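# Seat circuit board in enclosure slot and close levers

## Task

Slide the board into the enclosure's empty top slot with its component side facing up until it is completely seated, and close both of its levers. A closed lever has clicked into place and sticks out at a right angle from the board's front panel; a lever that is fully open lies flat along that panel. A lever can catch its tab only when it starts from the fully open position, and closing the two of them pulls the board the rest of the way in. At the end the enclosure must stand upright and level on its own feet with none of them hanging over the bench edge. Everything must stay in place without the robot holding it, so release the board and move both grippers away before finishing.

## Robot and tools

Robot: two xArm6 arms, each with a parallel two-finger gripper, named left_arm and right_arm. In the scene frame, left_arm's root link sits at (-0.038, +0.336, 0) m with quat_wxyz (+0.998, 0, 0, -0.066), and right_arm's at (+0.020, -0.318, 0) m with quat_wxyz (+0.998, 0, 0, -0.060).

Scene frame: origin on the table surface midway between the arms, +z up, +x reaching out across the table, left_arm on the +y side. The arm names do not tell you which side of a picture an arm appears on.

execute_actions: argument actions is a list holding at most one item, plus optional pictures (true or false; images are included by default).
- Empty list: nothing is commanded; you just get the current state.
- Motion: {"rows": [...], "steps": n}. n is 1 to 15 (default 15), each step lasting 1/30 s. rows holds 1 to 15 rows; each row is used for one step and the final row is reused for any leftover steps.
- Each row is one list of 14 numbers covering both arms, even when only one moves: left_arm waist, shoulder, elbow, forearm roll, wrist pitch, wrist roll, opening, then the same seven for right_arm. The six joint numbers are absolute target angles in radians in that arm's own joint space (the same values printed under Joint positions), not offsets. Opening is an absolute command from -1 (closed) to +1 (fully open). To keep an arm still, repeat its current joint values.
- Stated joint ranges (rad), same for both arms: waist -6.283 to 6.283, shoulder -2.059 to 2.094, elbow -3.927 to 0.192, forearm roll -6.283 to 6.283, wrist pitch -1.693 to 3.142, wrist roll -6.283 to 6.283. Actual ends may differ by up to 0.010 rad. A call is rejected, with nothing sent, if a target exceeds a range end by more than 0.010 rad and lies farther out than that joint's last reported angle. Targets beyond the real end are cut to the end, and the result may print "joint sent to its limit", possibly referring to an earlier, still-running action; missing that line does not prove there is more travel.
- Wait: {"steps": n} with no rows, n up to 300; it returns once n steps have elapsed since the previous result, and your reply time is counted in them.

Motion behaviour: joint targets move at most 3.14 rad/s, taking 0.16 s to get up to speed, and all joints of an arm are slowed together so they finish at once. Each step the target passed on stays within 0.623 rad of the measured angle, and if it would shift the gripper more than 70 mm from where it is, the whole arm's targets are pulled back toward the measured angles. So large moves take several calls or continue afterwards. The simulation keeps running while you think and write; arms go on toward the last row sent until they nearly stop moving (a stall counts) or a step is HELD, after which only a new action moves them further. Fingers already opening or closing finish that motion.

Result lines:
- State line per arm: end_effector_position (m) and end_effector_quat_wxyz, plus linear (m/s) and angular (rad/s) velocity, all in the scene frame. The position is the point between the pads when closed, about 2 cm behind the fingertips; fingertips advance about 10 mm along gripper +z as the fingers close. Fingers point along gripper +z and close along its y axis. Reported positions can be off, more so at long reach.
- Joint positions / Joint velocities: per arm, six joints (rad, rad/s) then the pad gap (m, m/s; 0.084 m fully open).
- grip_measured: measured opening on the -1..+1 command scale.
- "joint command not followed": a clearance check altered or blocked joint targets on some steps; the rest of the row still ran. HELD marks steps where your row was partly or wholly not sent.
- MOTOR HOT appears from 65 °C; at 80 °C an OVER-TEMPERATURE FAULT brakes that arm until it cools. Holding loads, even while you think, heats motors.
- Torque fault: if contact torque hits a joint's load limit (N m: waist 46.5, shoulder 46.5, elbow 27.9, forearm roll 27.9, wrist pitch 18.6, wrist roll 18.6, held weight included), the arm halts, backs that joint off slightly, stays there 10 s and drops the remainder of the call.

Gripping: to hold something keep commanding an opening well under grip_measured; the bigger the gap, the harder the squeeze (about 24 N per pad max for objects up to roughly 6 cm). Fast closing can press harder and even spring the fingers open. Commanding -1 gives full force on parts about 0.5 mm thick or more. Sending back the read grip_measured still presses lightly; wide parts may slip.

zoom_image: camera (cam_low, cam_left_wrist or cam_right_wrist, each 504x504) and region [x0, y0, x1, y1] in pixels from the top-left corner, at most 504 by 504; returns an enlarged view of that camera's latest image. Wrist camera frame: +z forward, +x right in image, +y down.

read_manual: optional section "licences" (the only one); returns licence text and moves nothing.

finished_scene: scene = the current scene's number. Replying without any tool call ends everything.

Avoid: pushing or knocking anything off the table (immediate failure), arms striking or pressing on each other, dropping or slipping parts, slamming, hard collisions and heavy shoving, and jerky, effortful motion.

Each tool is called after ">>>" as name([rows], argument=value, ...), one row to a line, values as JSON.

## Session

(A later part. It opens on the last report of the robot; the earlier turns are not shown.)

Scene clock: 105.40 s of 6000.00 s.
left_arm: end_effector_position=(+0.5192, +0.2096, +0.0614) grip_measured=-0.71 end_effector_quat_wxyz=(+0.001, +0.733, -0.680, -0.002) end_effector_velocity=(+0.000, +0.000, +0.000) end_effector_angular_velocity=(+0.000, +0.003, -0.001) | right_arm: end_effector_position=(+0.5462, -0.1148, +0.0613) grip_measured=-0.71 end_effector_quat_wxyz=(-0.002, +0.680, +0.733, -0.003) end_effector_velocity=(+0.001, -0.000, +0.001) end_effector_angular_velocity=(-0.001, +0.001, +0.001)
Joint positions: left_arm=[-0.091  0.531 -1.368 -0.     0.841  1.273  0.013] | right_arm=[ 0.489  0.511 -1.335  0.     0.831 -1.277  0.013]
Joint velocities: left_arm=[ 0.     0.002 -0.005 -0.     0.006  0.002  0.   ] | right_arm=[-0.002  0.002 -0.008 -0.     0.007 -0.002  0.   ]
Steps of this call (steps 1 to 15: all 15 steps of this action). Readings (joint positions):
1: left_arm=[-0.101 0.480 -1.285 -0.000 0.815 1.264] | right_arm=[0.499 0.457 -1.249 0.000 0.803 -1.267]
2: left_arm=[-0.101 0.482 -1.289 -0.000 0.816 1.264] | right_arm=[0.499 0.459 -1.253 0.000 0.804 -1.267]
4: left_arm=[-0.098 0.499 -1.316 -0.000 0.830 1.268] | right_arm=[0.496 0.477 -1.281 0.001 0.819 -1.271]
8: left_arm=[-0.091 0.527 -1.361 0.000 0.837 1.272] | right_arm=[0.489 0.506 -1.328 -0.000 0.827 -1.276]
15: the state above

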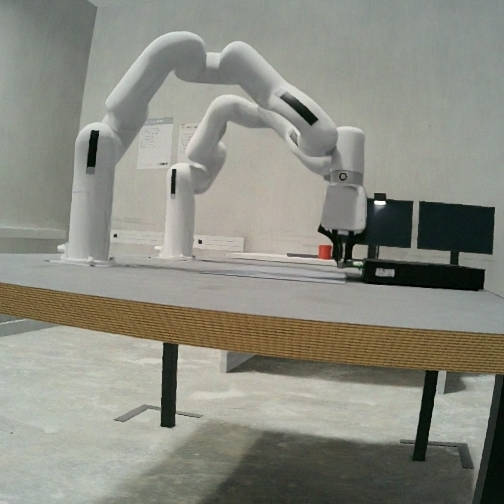

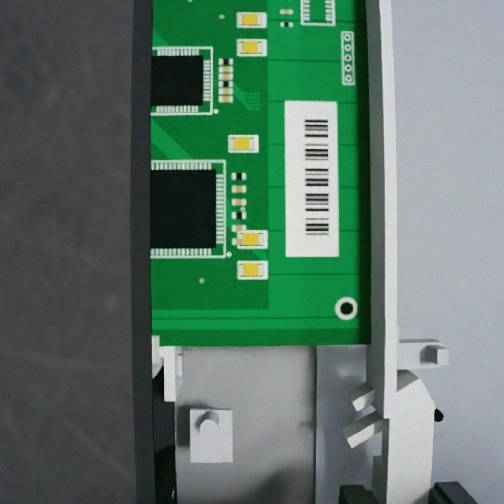

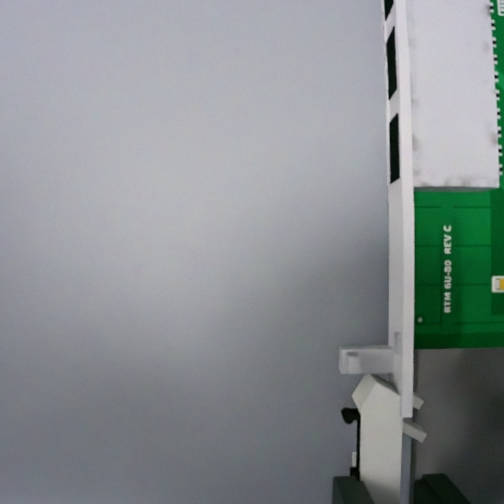

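>>> execute_actions([
  {"steps":6,"rows":[[-0.092,0.523,-1.355,0,0.832,1.272,-1,0.49,0.503,-1.322,0,0.819,-1.275,-1]]},
], pictures=false)

>>> execute_actions([
  {"rows":[[-0.096,0.5,-1.319,0,0.819,1.268,-1,0.494,0.48,-1.286,0,0.806,-1.271,-1]]},
])

>>> zoom_image(camera="cam_low", region=[320,240,504,310])

Scene clock: 108.37 s of 6000.00 s.
left_arm: end_effector_position=(+0.5186, +0.2096, +0.0619) grip_measured=-0.78 end_effector_quat_wxyz=(-0.000, +0.733, -0.680, -0.000) end_effector_velocity=(-0.002, -0.000, +0.001) end_effector_angular_velocity=(-0.004, -0.022, +0.001) | right_arm: end_effector_position=(+0.5455, -0.1149, +0.0615) grip_measured=-0.79 end_effector_quat_wxyz=(-0.000, +0.680, +0.733, -0.001) end_effector_velocity=(-0.002, -0.000, -0.001) end_effector_angular_velocity=(+0.008, -0.024, -0.003)
Joint positions: left_arm=[-0.091  0.526 -1.36   0.     0.834  1.272  0.01 ] | right_arm=[ 0.489  0.506 -1.326 -0.     0.824 -1.276  0.009]
Joint velocities: left_arm=[-0.001 -0.022  0.038  0.001 -0.038 -0.003 -0.   ] | right_arm=[ 0.001 -0.021  0.042 -0.002 -0.046  0.006 -0.   ]
Steps of this call (steps 1 to 15: the robot went on to your last target; steps 16 to 83: nothing new was sent; steps 84 to 89: all 6 steps of this action). Readings (joint positions):
84: left_arm=[-0.091 0.531 -1.369 -0.000 0.843 1.273] | right_arm=[0.488 0.511 -1.336 0.000 0.832 -1.277]
85: left_arm=[-0.091 0.531 -1.367 -0.000 0.842 1.273] | right_arm=[0.489 0.511 -1.334 0.000 0.832 -1.277]
87: left_arm=[-0.091 0.528 -1.363 0.000 0.838 1.272] | right_arm=[0.489 0.508 -1.330 -0.000 0.828 -1.276]
89: the state above

Scene clock: 108.87 s of 6000.00 s.
left_arm: end_effector_position=(+0.5109, +0.2089, +0.0627) grip_measured=-0.78 end_effector_quat_wxyz=(-0.001, +0.733, -0.680, +0.001) end_effector_velocity=(-0.005, -0.001, -0.001) end_effector_angular_velocity=(+0.002, +0.010, -0.003) | right_arm: end_effector_position=(+0.5381, -0.1153, +0.0622) grip_measured=-0.79 end_effector_quat_wxyz=(+0.000, +0.681, +0.733, +0.001) end_effector_velocity=(-0.005, -0.000, -0.001) end_effector_angular_velocity=(-0.004, +0.012, +0.001)
Joint positions: left_arm=[-0.095  0.5   -1.32   0.     0.818  1.268  0.01 ] | right_arm=[ 0.493  0.48  -1.287 -0.     0.805 -1.271  0.009]
Joint velocities: left_arm=[-0.003 -0.005  0.008 -0.001  0.007  0.001  0.   ] | right_arm=[ 0.003 -0.005  0.008  0.     0.009  0.002  0.   ]
Steps of this call (steps 1 to 15: all 15 steps of this action). Readings (joint positions):
1: left_arm=[-0.091 0.525 -1.358 0.000 0.833 1.272] | right_arm=[0.489 0.505 -1.325 -0.000 0.822 -1.275]
2: left_arm=[-0.091 0.523 -1.356 0.000 0.831 1.272] | right_arm=[0.489 0.503 -1.322 -0.001 0.820 -1.275]
4: left_arm=[-0.092 0.514 -1.343 0.001 0.821 1.270] | right_arm=[0.490 0.494 -1.310 -0.001 0.809 -1.273]
8: left_arm=[-0.094 0.503 -1.327 0.001 0.815 1.268] | right_arm=[0.492 0.484 -1.294 -0.001 0.802 -1.271]
15: the state above

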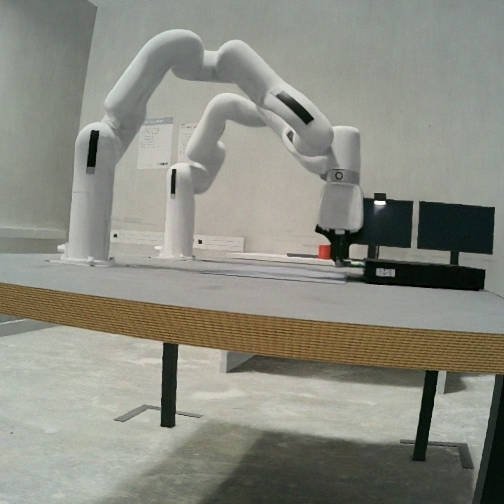

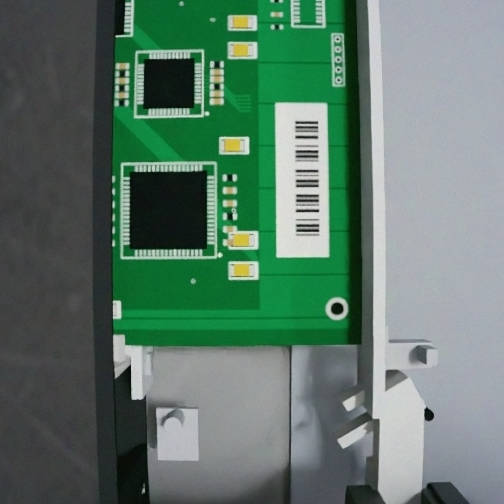

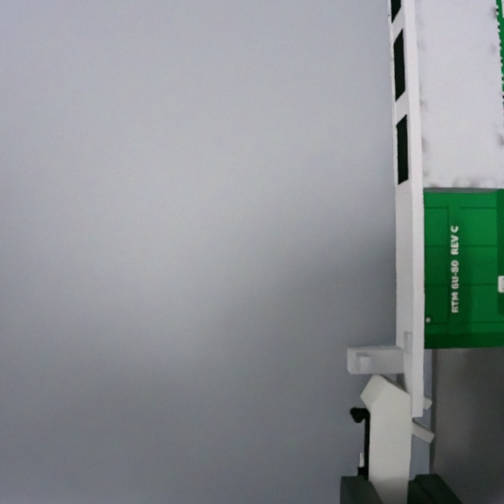

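Region (320, 240, 504, 310) of cam_low's 504x504 image, scaled by 2.739, with more detail than that image has; it fills the top 192 rows of this view, and the rest is white.

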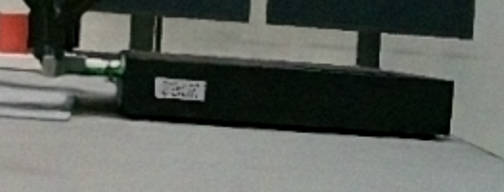

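>>> execute_actions([
  {"steps":10,"rows":[[-0.095,0.509,-1.319,0,0.794,1.268,-1,0.493,0.489,-1.286,0,0.781,-1.271,-1]]},
], pictures=false)

>>> execute_actions([
  {"rows":[[-0.091,0.532,-1.355,0,0.807,1.272,-1,0.488,0.512,-1.322,0,0.794,-1.275,-1]]},
])

Scene clock: 111.40 s of 6000.00 s.
left_arm: end_effector_position=(+0.5114, +0.2088, +0.0588) grip_measured=-0.78 end_effector_quat_wxyz=(-0.002, +0.733, -0.680, +0.003) end_effector_velocity=(+0.003, -0.000, -0.003) end_effector_angular_velocity=(-0.003, -0.012, +0.000) | right_arm: end_effector_position=(+0.5388, -0.1149, +0.0586) grip_measured=-0.79 end_effector_quat_wxyz=(+0.001, +0.680, +0.733, +0.003) end_effector_velocity=(+0.001, -0.001, -0.003) end_effector_angular_velocity=(-0.000, +0.002, -0.003)
Joint positions: left_arm=[-0.095  0.506 -1.316 -0.     0.803  1.268  0.01 ] | right_arm=[ 0.493  0.486 -1.283  0.     0.79  -1.271  0.009]
Joint velocities: left_arm=[ 0.001  0.008  0.001  0.    -0.021  0.     0.   ] | right_arm=[-0.002  0.01  -0.006  0.    -0.002  0.001  0.   ]
Steps of this call (steps 1 to 15: the robot went on to your last target; steps 16 to 66: nothing new was sent; steps 67 to 76: all 10 steps of this action). Readings (joint positions):
67: left_arm=[-0.096 0.500 -1.319 0.000 0.819 1.268] | right_arm=[0.494 0.480 -1.286 -0.000 0.806 -1.271]
68: left_arm=[-0.096 0.500 -1.319 0.000 0.817 1.268] | right_arm=[0.494 0.481 -1.286 -0.000 0.804 -1.271]
70: left_arm=[-0.096 0.504 -1.317 0.000 0.810 1.268] | right_arm=[0.494 0.484 -1.284 -0.000 0.797 -1.271]
74: left_arm=[-0.095 0.505 -1.316 -0.000 0.804 1.268] | right_arm=[0.493 0.485 -1.283 0.000 0.791 -1.271]
76: the state above

Scene clock: 111.90 s of 6000.00 s.
left_arm: end_effector_position=(+0.5172, +0.2095, +0.0574) grip_measured=-0.57 end_effector_quat_wxyz=(+0.001, +0.733, -0.680, -0.001) end_effector_velocity=(+0.006, +0.001, +0.000) end_effector_angular_velocity=(-0.002, -0.014, +0.003) | right_arm: end_effector_position=(+0.5436, -0.1151, +0.0572) grip_measured=-0.63 end_effector_quat_wxyz=(-0.002, +0.681, +0.733, -0.004) end_effector_velocity=(+0.006, -0.001, +0.000) end_effector_angular_velocity=(+0.004, -0.014, -0.004)
Joint positions: left_arm=[-0.092  0.532 -1.355 -0.     0.827  1.272  0.019] | right_arm=[ 0.49   0.511 -1.322  0.001  0.819 -1.275  0.016]
Joint velocities: left_arm=[ 0.003  0.007 -0.008  0.001 -0.012 -0.001  0.014] | right_arm=[-0.004  0.006 -0.008 -0.003 -0.013  0.001  0.014]
Steps of this call (steps 1 to 15: all 15 steps of this action). Readings (joint positions):
1: left_arm=[-0.095 0.506 -1.316 -0.000 0.802 1.268] | right_arm=[0.493 0.486 -1.283 0.000 0.790 -1.271]
2: left_arm=[-0.095 0.508 -1.318 -0.000 0.803 1.269] | right_arm=[0.493 0.488 -1.286 0.000 0.792 -1.272]
4: left_arm=[-0.094 0.517 -1.330 -0.001 0.813 1.270] | right_arm=[0.492 0.497 -1.298 0.001 0.802 -1.273]
8: left_arm=[-0.093 0.527 -1.348 -0.001 0.827 1.272] | right_arm=[0.491 0.507 -1.315 0.001 0.818 -1.275]
15: the state above

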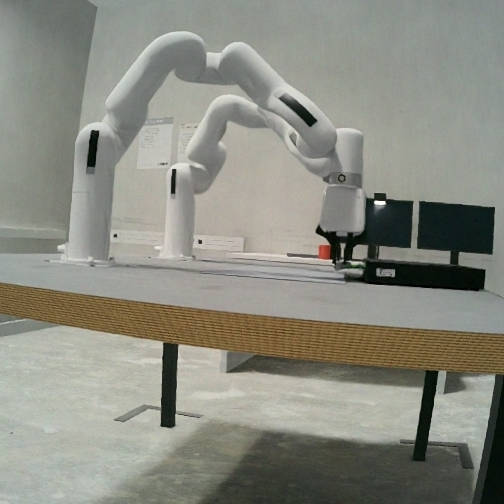

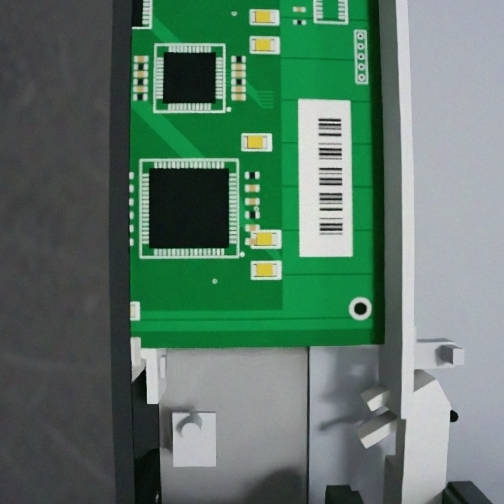

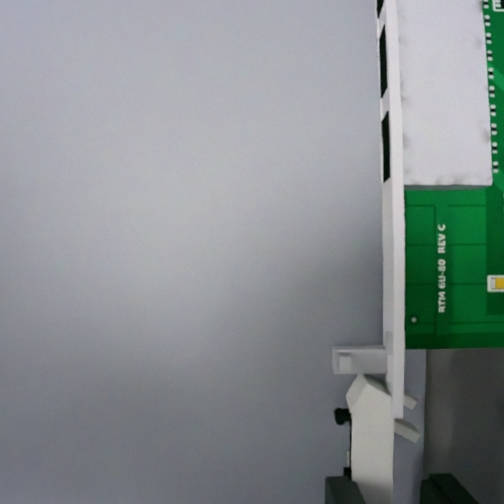

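>>> execute_actions([
  {"rows":[[-0.096,0.507,-1.317,0,0.81,1.268,-1,0.494,0.487,-1.284,0,0.797,-1.271,-1]]},
], pictures=false)

>>> execute_actions([
  {"steps":10,"rows":[[-0.096,0.503,-1.318,0,0.815,1.268,-1,0.494,0.483,-1.285,0,0.802,-1.271,-1]]},
], pictures=false)

>>> execute_actions([
  {"rows":[[-0.094,0.514,-1.336,0,0.822,1.27,-1,0.492,0.494,-1.303,0,0.809,-1.273,-1],[-0.094,0.514,-1.336,0,0.822,1.27,-1,0.492,0.494,-1.303,0,0.809,-1.273,-1],[-0.094,0.514,-1.336,0,0.822,1.27,-1,0.492,0.494,-1.303,0,0.809,-1.273,-1],[-0.094,0.514,-1.336,0,0.822,1.27,-1,0.492,0.494,-1.303,0,0.809,-1.273,-1],[-0.094,0.514,-1.336,0,0.822,1.27,-1,0.492,0.494,-1.303,0,0.809,-1.273,-1],[-0.092,0.525,-1.355,0,0.83,1.272,-1,0.49,0.505,-1.322,0,0.817,-1.275,-1]]},
])

Scene clock: 118.17 s of 6000.00 s.
left_arm: end_effector_position=(+0.5109, +0.2090, +0.0585) grip_measured=-0.78 end_effector_quat_wxyz=(-0.001, +0.733, -0.680, +0.001) end_effector_velocity=(-0.001, -0.000, +0.000) end_effector_angular_velocity=(-0.000, -0.001, -0.001) | right_arm: end_effector_position=(+0.5382, -0.1156, +0.0582) grip_measured=-0.79 end_effector_quat_wxyz=(+0.001, +0.681, +0.733, +0.000) end_effector_velocity=(-0.002, -0.000, -0.000) end_effector_angular_velocity=(+0.001, +0.000, -0.000)
Joint positions: left_arm=[-0.095  0.508 -1.319  0.     0.809  1.268  0.01 ] | right_arm=[ 0.493  0.488 -1.286 -0.001  0.797 -1.271  0.009]
Joint velocities: left_arm=[-0.001 -0.004  0.005 -0.    -0.002 -0.    -0.   ] | right_arm=[ 0.001 -0.005  0.009  0.001 -0.004  0.    -0.   ]
Steps of this call (steps 1 to 15: the robot went on to your last target; steps 16 to 90: nothing new was sent; then 2.77 s passed at rest; steps 91 to 105: all 15 steps of this action). Readings (joint positions):
91: left_arm=[-0.091 0.532 -1.355 -0.000 0.822 1.272] | right_arm=[0.488 0.512 -1.322 0.000 0.812 -1.275]
92: left_arm=[-0.091 0.531 -1.353 -0.000 0.821 1.272] | right_arm=[0.488 0.511 -1.320 0.000 0.811 -1.275]
94: left_arm=[-0.093 0.521 -1.340 0.000 0.817 1.270] | right_arm=[0.490 0.501 -1.307 -0.000 0.807 -1.273]
98: left_arm=[-0.095 0.510 -1.323 0.000 0.812 1.268] | right_arm=[0.492 0.491 -1.290 -0.001 0.801 -1.271]
105: the state above

Scene clock: 118.50 s of 6000.00 s.
left_arm: end_effector_position=(+0.5105, +0.2089, +0.0599) grip_measured=-0.78 end_effector_quat_wxyz=(-0.000, +0.733, -0.680, +0.001) end_effector_velocity=(-0.001, -0.000, +0.002) end_effector_angular_velocity=(+0.000, +0.002, -0.001) | right_arm: end_effector_position=(+0.5378, -0.1155, +0.0595) grip_measured=-0.79 end_effector_quat_wxyz=(+0.000, +0.681, +0.733, +0.000) end_effector_velocity=(-0.001, +0.001, +0.002) end_effector_angular_velocity=(+0.001, +0.001, +0.000)
Joint positions: left_arm=[-0.096  0.505 -1.319  0.     0.812  1.268  0.01 ] | right_arm=[ 0.493  0.485 -1.285 -0.     0.8   -1.271  0.009]
Joint velocities: left_arm=[-0.    -0.005  0.    -0.     0.007  0.    -0.   ] | right_arm=[ 0.001 -0.005  0.     0.001  0.006  0.     0.   ]
Steps of this call (steps 1 to 10: all 10 steps of this action). Readings (joint positions):
1: left_arm=[-0.095 0.508 -1.319 0.000 0.809 1.268] | right_arm=[0.493 0.488 -1.285 -0.001 0.796 -1.271]
2: left_arm=[-0.095 0.507 -1.319 0.000 0.809 1.268] | right_arm=[0.493 0.487 -1.285 -0.001 0.797 -1.271]
4: left_arm=[-0.095 0.506 -1.319 0.000 0.810 1.268] | right_arm=[0.493 0.486 -1.285 -0.001 0.798 -1.271]
8: left_arm=[-0.095 0.505 -1.319 0.000 0.812 1.268] | right_arm=[0.493 0.485 -1.285 -0.000 0.799 -1.271]
10: the state above

Scene clock: 119.00 s of 6000.00 s.
left_arm: end_effector_position=(+0.5130, +0.2092, +0.0590) grip_measured=-0.78 end_effector_quat_wxyz=(+0.004, +0.733, -0.681, -0.006) end_effector_velocity=(+0.023, +0.003, +0.008) end_effector_angular_velocity=(-0.003, -0.049, +0.003) | right_arm: end_effector_position=(+0.5403, -0.1153, +0.0587) grip_measured=-0.79 end_effector_quat_wxyz=(-0.004, +0.680, +0.733, -0.007) end_effector_velocity=(+0.020, +0.005, +0.007) end_effector_angular_velocity=(+0.014, -0.045, -0.001)
Joint positions: left_arm=[-0.094  0.524 -1.351 -0.001  0.841  1.272  0.01 ] | right_arm=[ 0.492  0.504 -1.318  0.001  0.83  -1.275  0.009]
Joint velocities: left_arm=[ 0.011  0.02  -0.047  0.01  -0.021  0.001 -0.001] | right_arm=[-0.004  0.019 -0.043 -0.004 -0.022 -0.    -0.002]
Steps of this call (steps 1 to 15: all 15 steps of this action). Readings (joint positions):
1: left_arm=[-0.096 0.505 -1.319 0.000 0.812 1.268] | right_arm=[0.493 0.485 -1.285 -0.000 0.800 -1.271]
2: left_arm=[-0.095 0.505 -1.320 0.000 0.814 1.268] | right_arm=[0.493 0.485 -1.287 -0.000 0.801 -1.271]
4: left_arm=[-0.095 0.509 -1.326 -0.000 0.819 1.269] | right_arm=[0.493 0.489 -1.293 -0.000 0.806 -1.272]
8: left_arm=[-0.095 0.516 -1.336 -0.000 0.828 1.271] | right_arm=[0.492 0.496 -1.303 0.000 0.815 -1.273]
15: the state above

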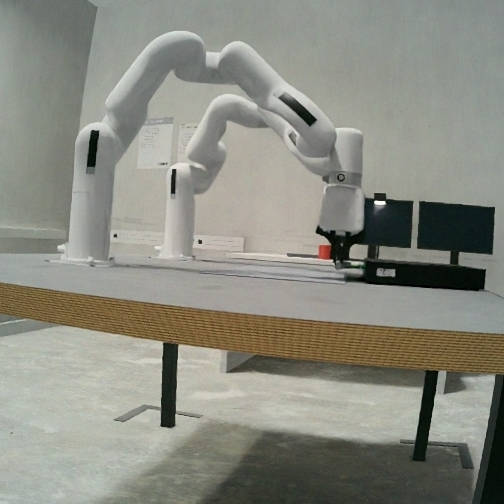

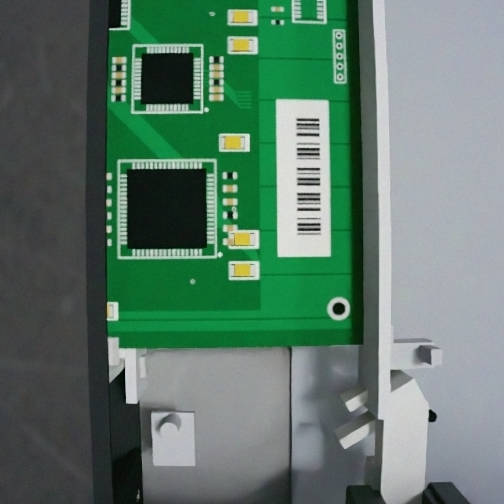

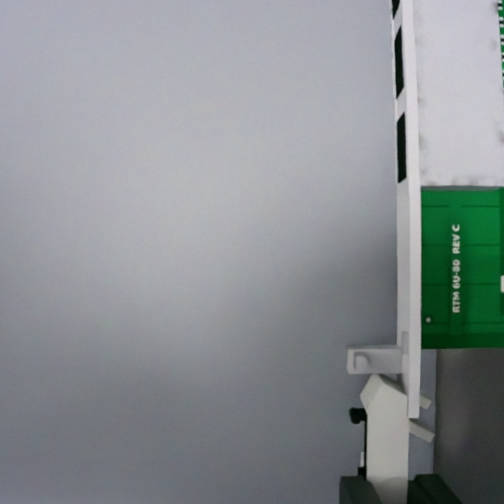

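>>> execute_actions(actions=[])

Scene clock: 120.43 s of 6000.00 s.
left_arm: end_effector_position=(+0.5169, +0.2096, +0.0606) grip_measured=-0.78 end_effector_quat_wxyz=(+0.001, +0.733, -0.680, -0.001) end_effector_velocity=(+0.000, -0.000, +0.001) end_effector_angular_velocity=(-0.000, -0.001, +0.000) | right_arm: end_effector_position=(+0.5441, -0.1147, +0.0603) grip_measured=-0.79 end_effector_quat_wxyz=(-0.001, +0.680, +0.733, -0.002) end_effector_velocity=(+0.000, -0.000, -0.000) end_effector_angular_velocity=(+0.000, +0.000, -0.002)
Joint positions: left_arm=[-0.092  0.525 -1.355  0.     0.833  1.272  0.01 ] | right_arm=[ 0.49   0.505 -1.322  0.     0.821 -1.275  0.009]
Joint velocities: left_arm=[-0.    -0.001 -0.    -0.     0.    -0.    -0.   ] | right_arm=[-0.001  0.001 -0.002  0.     0.001  0.001 -0.   ]
Steps of this call (steps 1 to 15: the robot went on to your last target; steps 16 to 43: nothing new was sent). Readings (joint positions):
1: left_arm=[-0.093 0.524 -1.352 -0.000 0.840 1.272] | right_arm=[0.491 0.505 -1.320 0.000 0.829 -1.275]
2: left_arm=[-0.092 0.525 -1.354 -0.000 0.838 1.272] | right_arm=[0.491 0.505 -1.322 0.000 0.827 -1.275]
4: left_arm=[-0.092 0.526 -1.356 0.000 0.834 1.272] | right_arm=[0.490 0.506 -1.323 0.000 0.823 -1.275]
8: left_arm=[-0.092 0.526 -1.355 0.000 0.833 1.272] | right_arm=[0.490 0.506 -1.322 0.000 0.821 -1.275]
43: the state above
All arms were judged still, so your last target was given up. Only a new action makes them travel on or press farther. Fingers that are still opening or closing keep moving.

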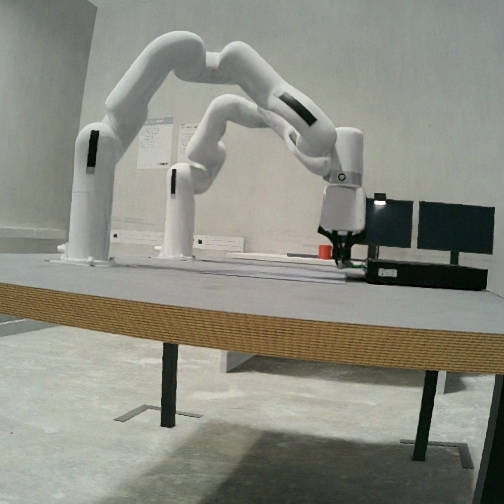

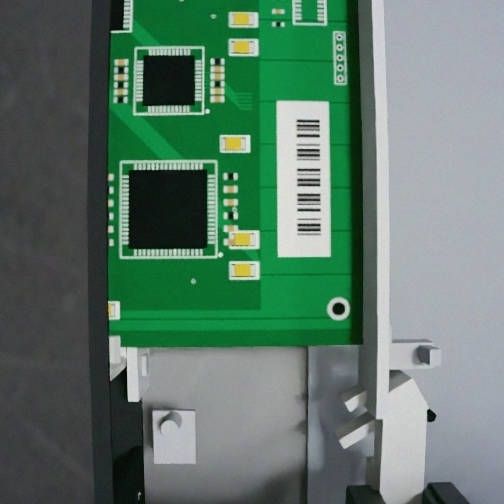

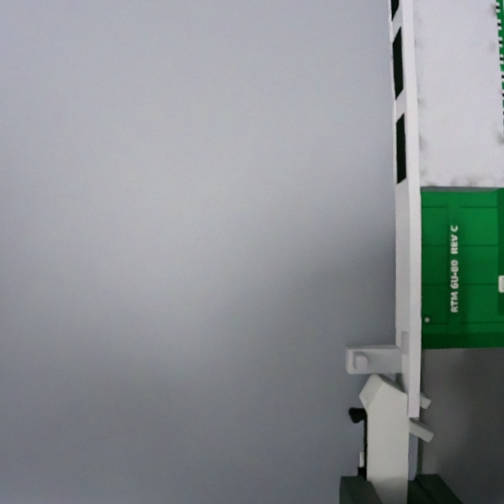

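>>> execute_actions([
  {"rows":[[-0.092,0.522,-1.35,0,0.828,1.272,-0.4,0.49,0.502,-1.317,0,0.815,-1.275,-0.4],[-0.092,0.522,-1.35,0,0.828,1.272,-0.4,0.49,0.502,-1.317,0,0.815,-1.275,-0.4],[-0.092,0.522,-1.35,0,0.828,1.272,-0.4,0.49,0.502,-1.317,0,0.815,-1.275,-0.4],[-0.092,0.522,-1.35,0,0.828,1.272,-0.4,0.49,0.502,-1.317,0,0.815,-1.275,-0.4],[-0.092,0.545,-1.342,0,0.797,1.272,-0.4,0.49,0.525,-1.309,0,0.784,-1.275,-0.4]]},
], pictures=false)

>>> execute_actions([
  {"rows":[[-0.092,0.545,-1.342,0,0.797,1.272,-1,0.49,0.525,-1.309,0,0.784,-1.275,-1]]},
], pictures=false)

>>> execute_actions([
  {"rows":[[-0.0915,0.547,-1.347,0,0.797,1.272,-1,0.4895,0.527,-1.314,0,0.784,-1.275,-1],[-0.0915,0.547,-1.347,0,0.797,1.272,-1,0.4895,0.527,-1.314,0,0.784,-1.275,-1],[-0.0915,0.547,-1.347,0,0.797,1.272,-1,0.4895,0.527,-1.314,0,0.784,-1.275,-1],[-0.0915,0.547,-1.347,0,0.797,1.272,-1,0.4895,0.527,-1.314,0,0.784,-1.275,-1],[-0.091,0.55,-1.352,0,0.798,1.272,-1,0.4885,0.53,-1.319,0,0.785,-1.275,-1],[-0.091,0.55,-1.352,0,0.798,1.272,-1,0.4885,0.53,-1.319,0,0.785,-1.275,-1],[-0.091,0.55,-1.352,0,0.798,1.272,-1,0.4885,0.53,-1.319,0,0.785,-1.275,-1],[-0.09,0.556,-1.362,0,0.802,1.273,-1,0.4875,0.536,-1.329,0,0.789,-1.276,-1]]},
])

Scene clock: 130.13 s of 6000.00 s.
left_arm: end_effector_position=(+0.5167, +0.2096, +0.0478) grip_measured=-0.42 end_effector_quat_wxyz=(-0.000, +0.733, -0.680, +0.001) end_effector_velocity=(+0.008, -0.002, +0.008) end_effector_angular_velocity=(-0.006, -0.026, -0.000) | right_arm: end_effector_position=(+0.5441, -0.1151, +0.0474) grip_measured=-0.42 end_effector_quat_wxyz=(+0.000, +0.680, +0.733, +0.000) end_effector_velocity=(+0.006, +0.005, +0.008) end_effector_angular_velocity=(+0.010, -0.023, +0.004)
Joint positions: left_arm=[-0.092  0.545 -1.343  0.     0.797  1.272  0.026] | right_arm=[ 0.49   0.525 -1.31  -0.     0.784 -1.275  0.026]
Joint velocities: left_arm=[-0.001 -0.005 -0.011 -0.    -0.01  -0.     0.   ] | right_arm=[ 0.004 -0.007 -0.009  0.002 -0.009 -0.     0.   ]
Steps of this call (steps 1 to 90: nothing new was sent; then 6.20 s passed at rest; steps 91 to 105: all 15 steps of this action). Readings (joint positions):
91: left_arm=[-0.092 0.525 -1.355 0.000 0.833 1.272] | right_arm=[0.490 0.505 -1.322 0.000 0.821 -1.275]
92: left_arm=[-0.092 0.525 -1.355 0.000 0.832 1.272] | right_arm=[0.490 0.505 -1.322 -0.000 0.820 -1.275]
94: left_arm=[-0.091 0.523 -1.359 0.000 0.825 1.272] | right_arm=[0.488 0.504 -1.325 -0.001 0.811 -1.275]
98: left_arm=[-0.092 0.530 -1.355 0.000 0.808 1.272] | right_arm=[0.488 0.513 -1.319 -0.001 0.796 -1.275]
105: the state above

Scene clock: 130.63 s of 6000.00 s.
left_arm: end_effector_position=(+0.5167, +0.2097, +0.0476) grip_measured=-0.78 end_effector_quat_wxyz=(-0.000, +0.733, -0.680, +0.001) end_effector_velocity=(-0.002, +0.000, -0.002) end_effector_angular_velocity=(+0.002, +0.007, -0.001) | right_arm: end_effector_position=(+0.5439, -0.1149, +0.0473) grip_measured=-0.78 end_effector_quat_wxyz=(+0.000, +0.680, +0.733, +0.000) end_effector_velocity=(-0.000, +0.001, -0.000) end_effector_angular_velocity=(+0.001, -0.001, +0.001)
Joint positions: left_arm=[-0.092  0.545 -1.343  0.     0.797  1.272  0.01 ] | right_arm=[ 0.49   0.525 -1.309 -0.     0.784 -1.275  0.01 ]
Joint velocities: left_arm=[-0.     0.001  0.002 -0.     0.004  0.001  0.   ] | right_arm=[ 0.001 -0.     0.001  0.    -0.002 -0.     0.   ]
Steps of this call (steps 1 to 15: all 15 steps of this action). Readings (joint positions):
1: left_arm=[-0.092 0.544 -1.343 0.000 0.797 1.272] | right_arm=[0.490 0.525 -1.310 -0.000 0.784 -1.275]
2: left_arm=[-0.092 0.544 -1.343 0.000 0.797 1.272] | right_arm=[0.490 0.525 -1.310 -0.000 0.784 -1.275]
4: left_arm=[-0.092 0.544 -1.343 0.000 0.797 1.272] | right_arm=[0.490 0.525 -1.310 -0.000 0.784 -1.275]
8: left_arm=[-0.092 0.544 -1.343 0.000 0.797 1.272] | right_arm=[0.490 0.525 -1.310 -0.000 0.784 -1.275]
15: the state above

Scene clock: 131.13 s of 6000.00 s.
left_arm: end_effector_position=(+0.5182, +0.2098, +0.0465) grip_measured=-0.77 end_effector_quat_wxyz=(+0.001, +0.733, -0.680, -0.002) end_effector_velocity=(+0.003, -0.000, -0.001) end_effector_angular_velocity=(-0.001, +0.000, +0.000) | right_arm: end_effector_position=(+0.5459, -0.1149, +0.0465) grip_measured=-0.77 end_effector_quat_wxyz=(-0.001, +0.680, +0.733, -0.002) end_effector_velocity=(+0.004, -0.000, -0.000) end_effector_angular_velocity=(+0.001, -0.002, -0.004)
Joint positions: left_arm=[-0.091  0.555 -1.357 -0.     0.807  1.273  0.01 ] | right_arm=[ 0.489  0.535 -1.324  0.     0.794 -1.276  0.01 ]
Joint velocities: left_arm=[ 0.001  0.011 -0.014 -0.001  0.003  0.002  0.   ] | right_arm=[-0.003  0.01  -0.015  0.     0.003  0.     0.001]
Steps of this call (steps 1 to 15: all 15 steps of this action). Readings (joint positions):
1: left_arm=[-0.092 0.545 -1.343 0.000 0.797 1.272] | right_arm=[0.490 0.525 -1.309 -0.000 0.784 -1.275]
2: left_arm=[-0.092 0.545 -1.343 0.000 0.797 1.272] | right_arm=[0.490 0.525 -1.310 -0.000 0.784 -1.275]
4: left_arm=[-0.092 0.546 -1.344 -0.000 0.797 1.272] | right_arm=[0.490 0.526 -1.311 -0.000 0.785 -1.275]
8: left_arm=[-0.092 0.548 -1.347 -0.000 0.800 1.272] | right_arm=[0.489 0.528 -1.314 0.000 0.787 -1.275]
15: the state above

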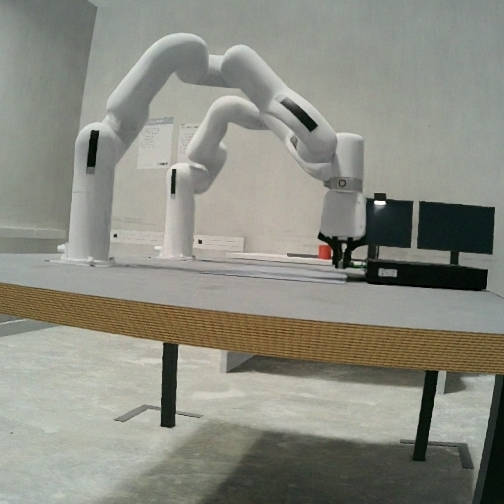

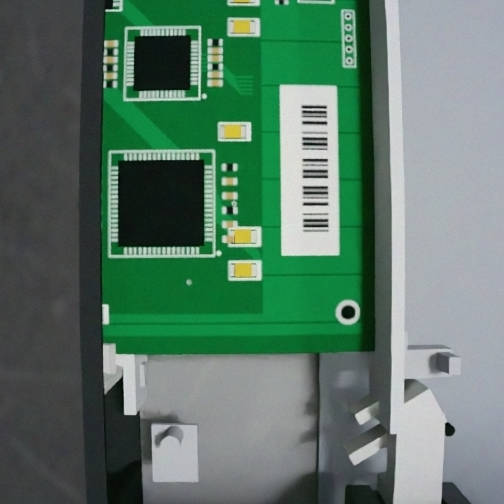

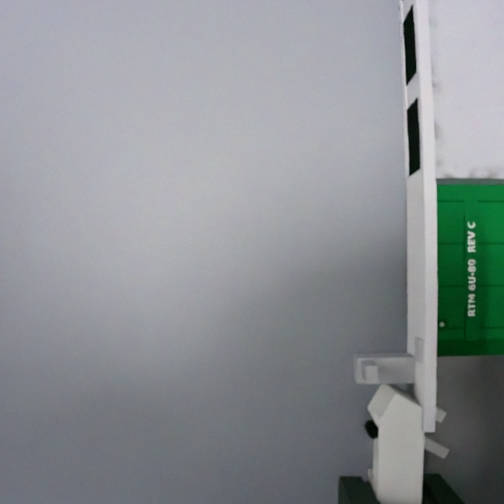

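>>> execute_actions([
  {"rows":[[-0.089,0.558,-1.372,0,0.809,1.274,-1,0.491,0.516,-1.300,0,0.784,-1.275,-1]]},
])

Scene clock: 133.53 s of 6000.00 s.
left_arm: end_effector_position=(+0.5224, +0.2105, +0.0493) grip_measured=-0.78 end_effector_quat_wxyz=(-0.000, +0.733, -0.680, +0.000) end_effector_velocity=(+0.001, -0.000, +0.000) end_effector_angular_velocity=(-0.001, -0.004, +0.001) | right_arm: end_effector_position=(+0.5428, -0.1143, +0.0494) grip_measured=-0.78 end_effector_quat_wxyz=(+0.001, +0.680, +0.733, +0.002) end_effector_velocity=(-0.002, -0.002, -0.001) end_effector_angular_velocity=(-0.002, +0.006, -0.001)
Joint positions: left_arm=[-0.088  0.558 -1.37   0.     0.811  1.274  0.01 ] | right_arm=[ 0.492  0.517 -1.302  0.     0.782 -1.275  0.01 ]
Joint velocities: left_arm=[ 0.     0.001 -0.002 -0.    -0.003 -0.     0.   ] | right_arm=[-0.001 -0.002  0.004 -0.     0.004 -0.     0.001]
Steps of this call (steps 1 to 30: the robot went on to your last target; steps 31 to 57: nothing new was sent; steps 58 to 72: all 15 steps of this action). Readings (joint positions):
58: left_arm=[-0.090 0.556 -1.362 0.000 0.802 1.273] | right_arm=[0.487 0.536 -1.329 -0.000 0.789 -1.276]
59: left_arm=[-0.090 0.556 -1.363 0.000 0.803 1.273] | right_arm=[0.487 0.535 -1.327 -0.000 0.788 -1.276]
61: left_arm=[-0.089 0.557 -1.366 0.000 0.806 1.274] | right_arm=[0.489 0.527 -1.316 0.000 0.786 -1.275]
65: left_arm=[-0.088 0.558 -1.369 0.001 0.811 1.274] | right_arm=[0.491 0.519 -1.305 0.000 0.782 -1.275]
72: the state above

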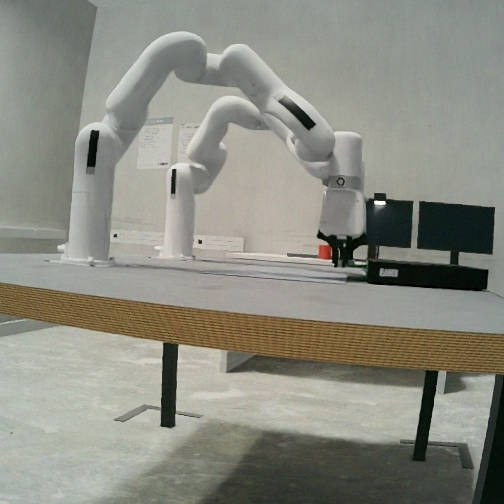

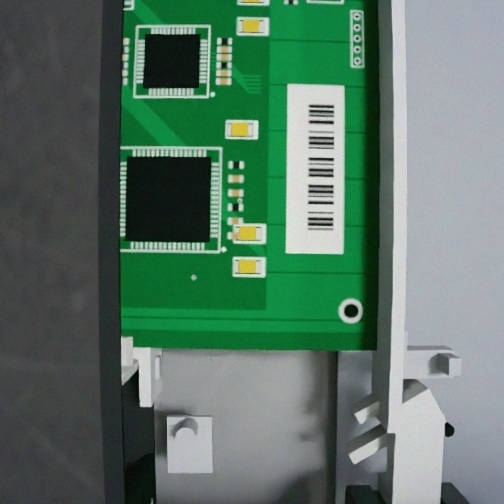

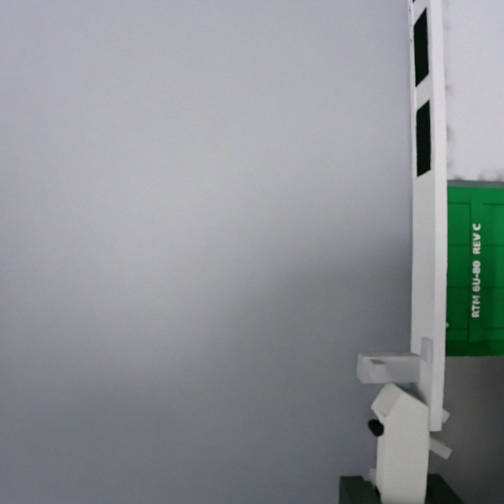

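>>> execute_actions([
  {"rows":[[-0.0875,0.564,-1.382,0,0.813,1.275,-1,0.489,0.529,-1.322,0,0.789,-1.277,-1]]},
], pictures=false)

>>> execute_actions([
  {"rows":[[-0.086,0.573,-1.397,0,0.819,1.277,-1,0.4875,0.538,-1.337,0,0.795,-1.279,-1]]},
], pictures=false)

>>> execute_actions([
  {"rows":[[-0.0845,0.582,-1.412,0,0.825,1.278,-1,0.486,0.547,-1.352,0,0.801,-1.28,-1]]},
])

Scene clock: 137.17 s of 6000.00 s.
left_arm: end_effector_position=(+0.5257, +0.2098, +0.0501) grip_measured=-0.78 end_effector_quat_wxyz=(-0.001, +0.733, -0.680, +0.002) end_effector_velocity=(+0.002, +0.000, +0.001) end_effector_angular_velocity=(-0.001, -0.005, +0.002) | right_arm: end_effector_position=(+0.5463, -0.1149, +0.0485) grip_measured=-0.78 end_effector_quat_wxyz=(+0.000, +0.680, +0.733, +0.000) end_effector_velocity=(+0.006, +0.000, +0.003) end_effector_angular_velocity=(+0.005, -0.014, -0.003)
Joint positions: left_arm=[-0.088  0.564 -1.382 -0.     0.812  1.275  0.01 ] | right_arm=[ 0.489  0.529 -1.32  -0.     0.79  -1.277  0.01 ]
Joint velocities: left_arm=[ 0.001 -0.001 -0.003  0.    -0.002 -0.    -0.   ] | right_arm=[-0.003  0.001 -0.008 -0.001 -0.008 -0.    -0.   ]
Steps of this call (steps 1 to 15: the robot went on to your last target; steps 16 to 90: nothing new was sent; then 0.13 s passed at rest; steps 91 to 105: all 15 steps of this action). Readings (joint positions):
91: left_arm=[-0.089 0.558 -1.372 0.000 0.809 1.274] | right_arm=[0.491 0.516 -1.300 0.000 0.784 -1.275]
92: left_arm=[-0.089 0.559 -1.373 0.000 0.810 1.274] | right_arm=[0.491 0.517 -1.302 0.000 0.785 -1.275]
94: left_arm=[-0.088 0.561 -1.376 -0.000 0.811 1.275] | right_arm=[0.491 0.522 -1.308 0.000 0.789 -1.276]
98: left_arm=[-0.088 0.564 -1.380 -0.000 0.813 1.275] | right_arm=[0.490 0.527 -1.316 0.000 0.793 -1.277]
105: the state above

Scene clock: 137.67 s of 6000.00 s.
left_arm: end_effector_position=(+0.5290, +0.2101, +0.0504) grip_measured=-0.78 end_effector_quat_wxyz=(-0.001, +0.733, -0.680, +0.003) end_effector_velocity=(+0.000, +0.000, +0.000) end_effector_angular_velocity=(+0.000, +0.001, -0.001) | right_arm: end_effector_position=(+0.5502, -0.1144, +0.0490) grip_measured=-0.78 end_effector_quat_wxyz=(+0.001, +0.680, +0.733, +0.001) end_effector_velocity=(+0.002, -0.000, +0.001) end_effector_angular_velocity=(+0.002, -0.003, -0.003)
Joint positions: left_arm=[-0.086  0.573 -1.397 -0.     0.818  1.277  0.01 ] | right_arm=[ 0.487  0.538 -1.336 -0.     0.795 -1.279  0.01 ]
Joint velocities: left_arm=[ 0.001 -0.    -0.001  0.     0.002  0.001 -0.   ] | right_arm=[-0.002  0.    -0.002  0.001 -0.002 -0.    -0.   ]
Steps of this call (steps 1 to 15: all 15 steps of this action). Readings (joint positions):
1: left_arm=[-0.088 0.564 -1.382 -0.000 0.812 1.275] | right_arm=[0.488 0.529 -1.321 -0.000 0.790 -1.277]
2: left_arm=[-0.088 0.565 -1.384 -0.000 0.813 1.275] | right_arm=[0.488 0.530 -1.322 -0.000 0.791 -1.277]
4: left_arm=[-0.087 0.569 -1.390 -0.000 0.815 1.276] | right_arm=[0.488 0.534 -1.328 -0.000 0.793 -1.278]
8: left_arm=[-0.087 0.572 -1.396 -0.000 0.818 1.277] | right_arm=[0.487 0.538 -1.335 -0.000 0.795 -1.279]
15: the state above

Scene clock: 138.17 s of 6000.00 s.
left_arm: end_effector_position=(+0.5321, +0.2105, +0.0505) grip_measured=-0.78 end_effector_quat_wxyz=(-0.001, +0.734, -0.680, +0.003) end_effector_velocity=(+0.000, +0.000, -0.000) end_effector_angular_velocity=(+0.000, +0.000, +0.000) | right_arm: end_effector_position=(+0.5534, -0.1139, +0.0492) grip_measured=-0.78 end_effector_quat_wxyz=(+0.001, +0.680, +0.733, +0.001) end_effector_velocity=(+0.001, -0.000, +0.000) end_effector_angular_velocity=(+0.001, -0.001, -0.000)
Joint positions: left_arm=[-0.085  0.582 -1.412 -0.     0.825  1.278  0.01 ] | right_arm=[ 0.486  0.547 -1.352 -0.     0.801 -1.28   0.01 ]
Joint velocities: left_arm=[ 0.001  0.001 -0.001  0.    -0.     0.    -0.   ] | right_arm=[-0.001  0.001 -0.003  0.001  0.001 -0.001  0.   ]
Steps of this call (steps 1 to 15: all 15 steps of this action). Readings (joint positions):
1: left_arm=[-0.086 0.573 -1.397 -0.000 0.818 1.277] | right_arm=[0.487 0.538 -1.336 -0.000 0.795 -1.279]
2: left_arm=[-0.086 0.574 -1.399 -0.000 0.819 1.277] | right_arm=[0.487 0.539 -1.338 -0.000 0.796 -1.279]
4: left_arm=[-0.085 0.577 -1.405 -0.000 0.821 1.277] | right_arm=[0.486 0.543 -1.344 -0.000 0.798 -1.279]
8: left_arm=[-0.085 0.581 -1.411 -0.000 0.824 1.278] | right_arm=[0.486 0.546 -1.350 -0.000 0.801 -1.280]
15: the state above

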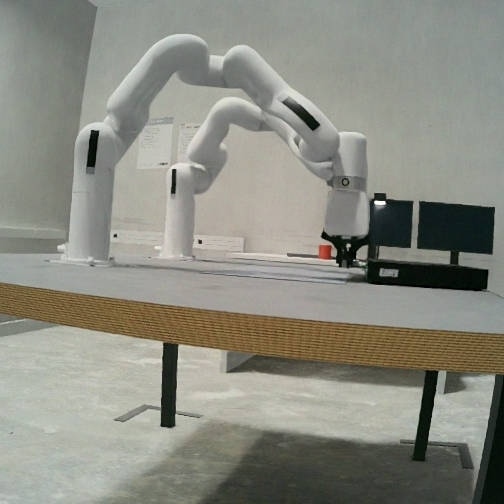

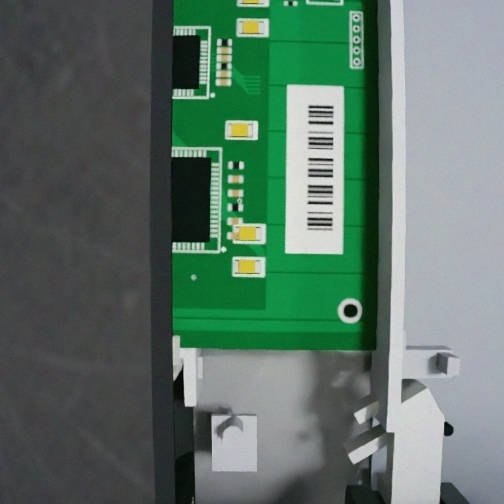

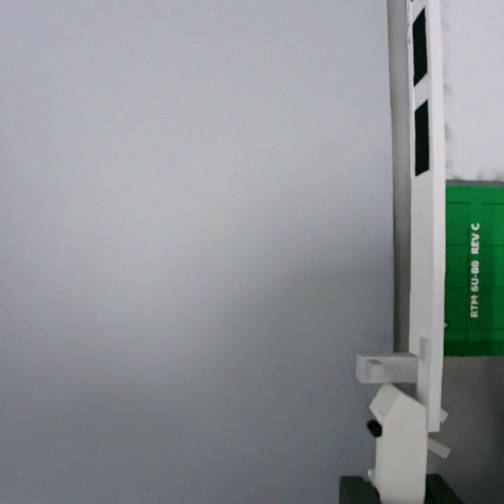

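Sliding freely; ~27 mm to go. Advance 24.

>>> execute_actions([
  {"steps":12,"rows":[[-0.081,0.607,-1.453,0,0.841,1.282,-1,0.4815,0.572,-1.393,0,0.817,-1.284,-1]]},
], pictures=false)

>>> execute_actions([
  {"steps":12,"rows":[[-0.077,0.632,-1.496,0,0.859,1.286,-1,0.477,0.598,-1.436,0,0.834,-1.289,-1]]},
], pictures=false)

>>> execute_actions([
  {"rows":[[-0.0735,0.658,-1.54,0,0.877,1.29,-1,0.473,0.624,-1.48,0,0.852,-1.293,-1]]},
])

Scene clock: 140.83 s of 6000.00 s.
left_arm: end_effector_position=(+0.5398, +0.2110, +0.0501) grip_measured=-0.78 end_effector_quat_wxyz=(-0.001, +0.733, -0.680, +0.002) end_effector_velocity=(+0.001, +0.001, +0.000) end_effector_angular_velocity=(+0.000, +0.001, +0.001) | right_arm: end_effector_position=(+0.5619, -0.1131, +0.0494) grip_measured=-0.78 end_effector_quat_wxyz=(+0.001, +0.680, +0.733, +0.002) end_effector_velocity=(+0.002, -0.000, +0.000) end_effector_angular_velocity=(+0.001, -0.001, +0.001)
Joint positions: left_arm=[-0.081  0.606 -1.452  0.     0.841  1.282  0.01 ] | right_arm=[ 0.482  0.571 -1.392 -0.     0.817 -1.284  0.01 ]
Joint velocities: left_arm=[ 0.001  0.005 -0.009  0.     0.005  0.001  0.   ] | right_arm=[-0.002  0.005 -0.009  0.001  0.003 -0.003  0.   ]
Steps of this call (steps 1 to 15: the robot went on to your last target; steps 16 to 68: nothing new was sent; steps 69 to 80: all 12 steps of this action). Readings (joint positions):
69: left_arm=[-0.084 0.582 -1.412 0.000 0.825 1.278] | right_arm=[0.486 0.547 -1.352 -0.000 0.801 -1.280]
70: left_arm=[-0.084 0.583 -1.414 0.000 0.826 1.278] | right_arm=[0.486 0.548 -1.354 0.000 0.802 -1.280]
72: left_arm=[-0.083 0.593 -1.430 0.000 0.833 1.280] | right_arm=[0.484 0.558 -1.370 -0.000 0.809 -1.282]
76: left_arm=[-0.081 0.604 -1.449 0.000 0.839 1.282] | right_arm=[0.482 0.570 -1.389 -0.000 0.815 -1.284]
80: the state above

Scene clock: 141.23 s of 6000.00 s.
left_arm: end_effector_position=(+0.5480, +0.2116, +0.0503) grip_measured=-0.78 end_effector_quat_wxyz=(-0.001, +0.733, -0.680, +0.002) end_effector_velocity=(+0.002, -0.000, +0.000) end_effector_angular_velocity=(-0.000, +0.000, -0.002) | right_arm: end_effector_position=(+0.5707, -0.1126, +0.0494) grip_measured=-0.78 end_effector_quat_wxyz=(+0.001, +0.680, +0.733, +0.002) end_effector_velocity=(+0.001, -0.000, -0.001) end_effector_angular_velocity=(-0.001, +0.003, +0.000)
Joint positions: left_arm=[-0.077  0.632 -1.495  0.     0.859  1.286  0.01 ] | right_arm=[ 0.477  0.597 -1.435 -0.     0.834 -1.289  0.01 ]
Joint velocities: left_arm=[ 0.     0.005 -0.01  -0.     0.004  0.002  0.   ] | right_arm=[-0.001  0.006 -0.008 -0.     0.006 -0.001 -0.   ]
Steps of this call (steps 1 to 12: all 12 steps of this action). Readings (joint positions):
1: left_arm=[-0.081 0.607 -1.452 0.000 0.841 1.282] | right_arm=[0.482 0.572 -1.392 -0.000 0.817 -1.284]
2: left_arm=[-0.081 0.608 -1.455 0.000 0.842 1.282] | right_arm=[0.481 0.573 -1.395 -0.000 0.818 -1.284]
4: left_arm=[-0.079 0.618 -1.472 0.000 0.849 1.284] | right_arm=[0.480 0.583 -1.412 -0.000 0.825 -1.286]
8: left_arm=[-0.077 0.630 -1.491 -0.000 0.857 1.286] | right_arm=[0.477 0.595 -1.432 -0.000 0.832 -1.289]
12: the state above

Scene clock: 141.73 s of 6000.00 s.
left_arm: end_effector_position=(+0.5563, +0.2121, +0.0503) grip_measured=-0.78 end_effector_quat_wxyz=(-0.001, +0.733, -0.680, +0.002) end_effector_velocity=(+0.001, +0.000, -0.000) end_effector_angular_velocity=(-0.000, -0.001, -0.000) | right_arm: end_effector_position=(+0.5793, -0.1119, +0.0495) grip_measured=-0.78 end_effector_quat_wxyz=(+0.001, +0.680, +0.733, +0.002) end_effector_velocity=(+0.001, -0.001, -0.000) end_effector_angular_velocity=(+0.001, -0.001, -0.001)
Joint positions: left_arm=[-0.073  0.658 -1.539  0.     0.877  1.29   0.01 ] | right_arm=[ 0.473  0.624 -1.48  -0.     0.852 -1.293  0.01 ]
Joint velocities: left_arm=[ 0.     0.003 -0.003 -0.    -0.001  0.    -0.   ] | right_arm=[-0.002  0.002 -0.003  0.    -0.001 -0.001  0.   ]
Steps of this call (steps 1 to 15: all 15 steps of this action). Readings (joint positions):
1: left_arm=[-0.077 0.632 -1.495 0.000 0.859 1.286] | right_arm=[0.477 0.597 -1.435 -0.000 0.834 -1.289]
2: left_arm=[-0.077 0.633 -1.498 0.000 0.860 1.286] | right_arm=[0.477 0.599 -1.438 -0.000 0.835 -1.289]
4: left_arm=[-0.075 0.643 -1.515 0.000 0.867 1.288] | right_arm=[0.475 0.609 -1.455 -0.000 0.842 -1.291]
8: left_arm=[-0.074 0.655 -1.535 0.000 0.875 1.290] | right_arm=[0.473 0.621 -1.475 -0.000 0.850 -1.293]
15: the state above

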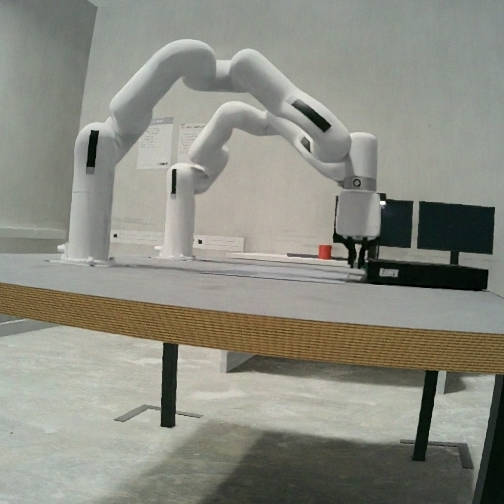

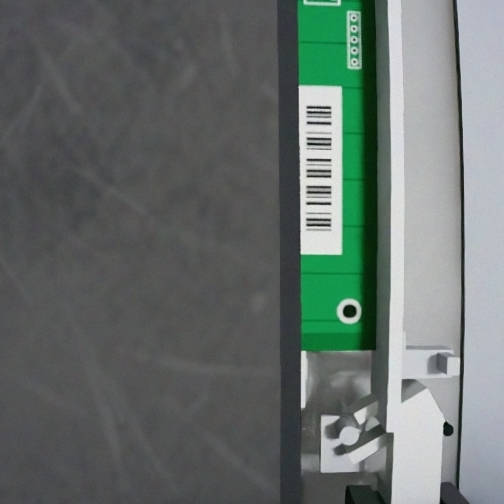

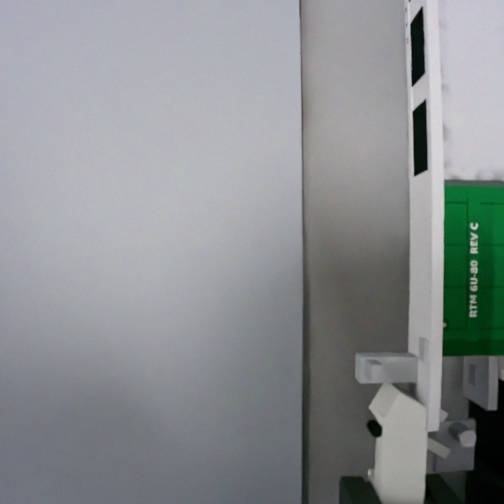

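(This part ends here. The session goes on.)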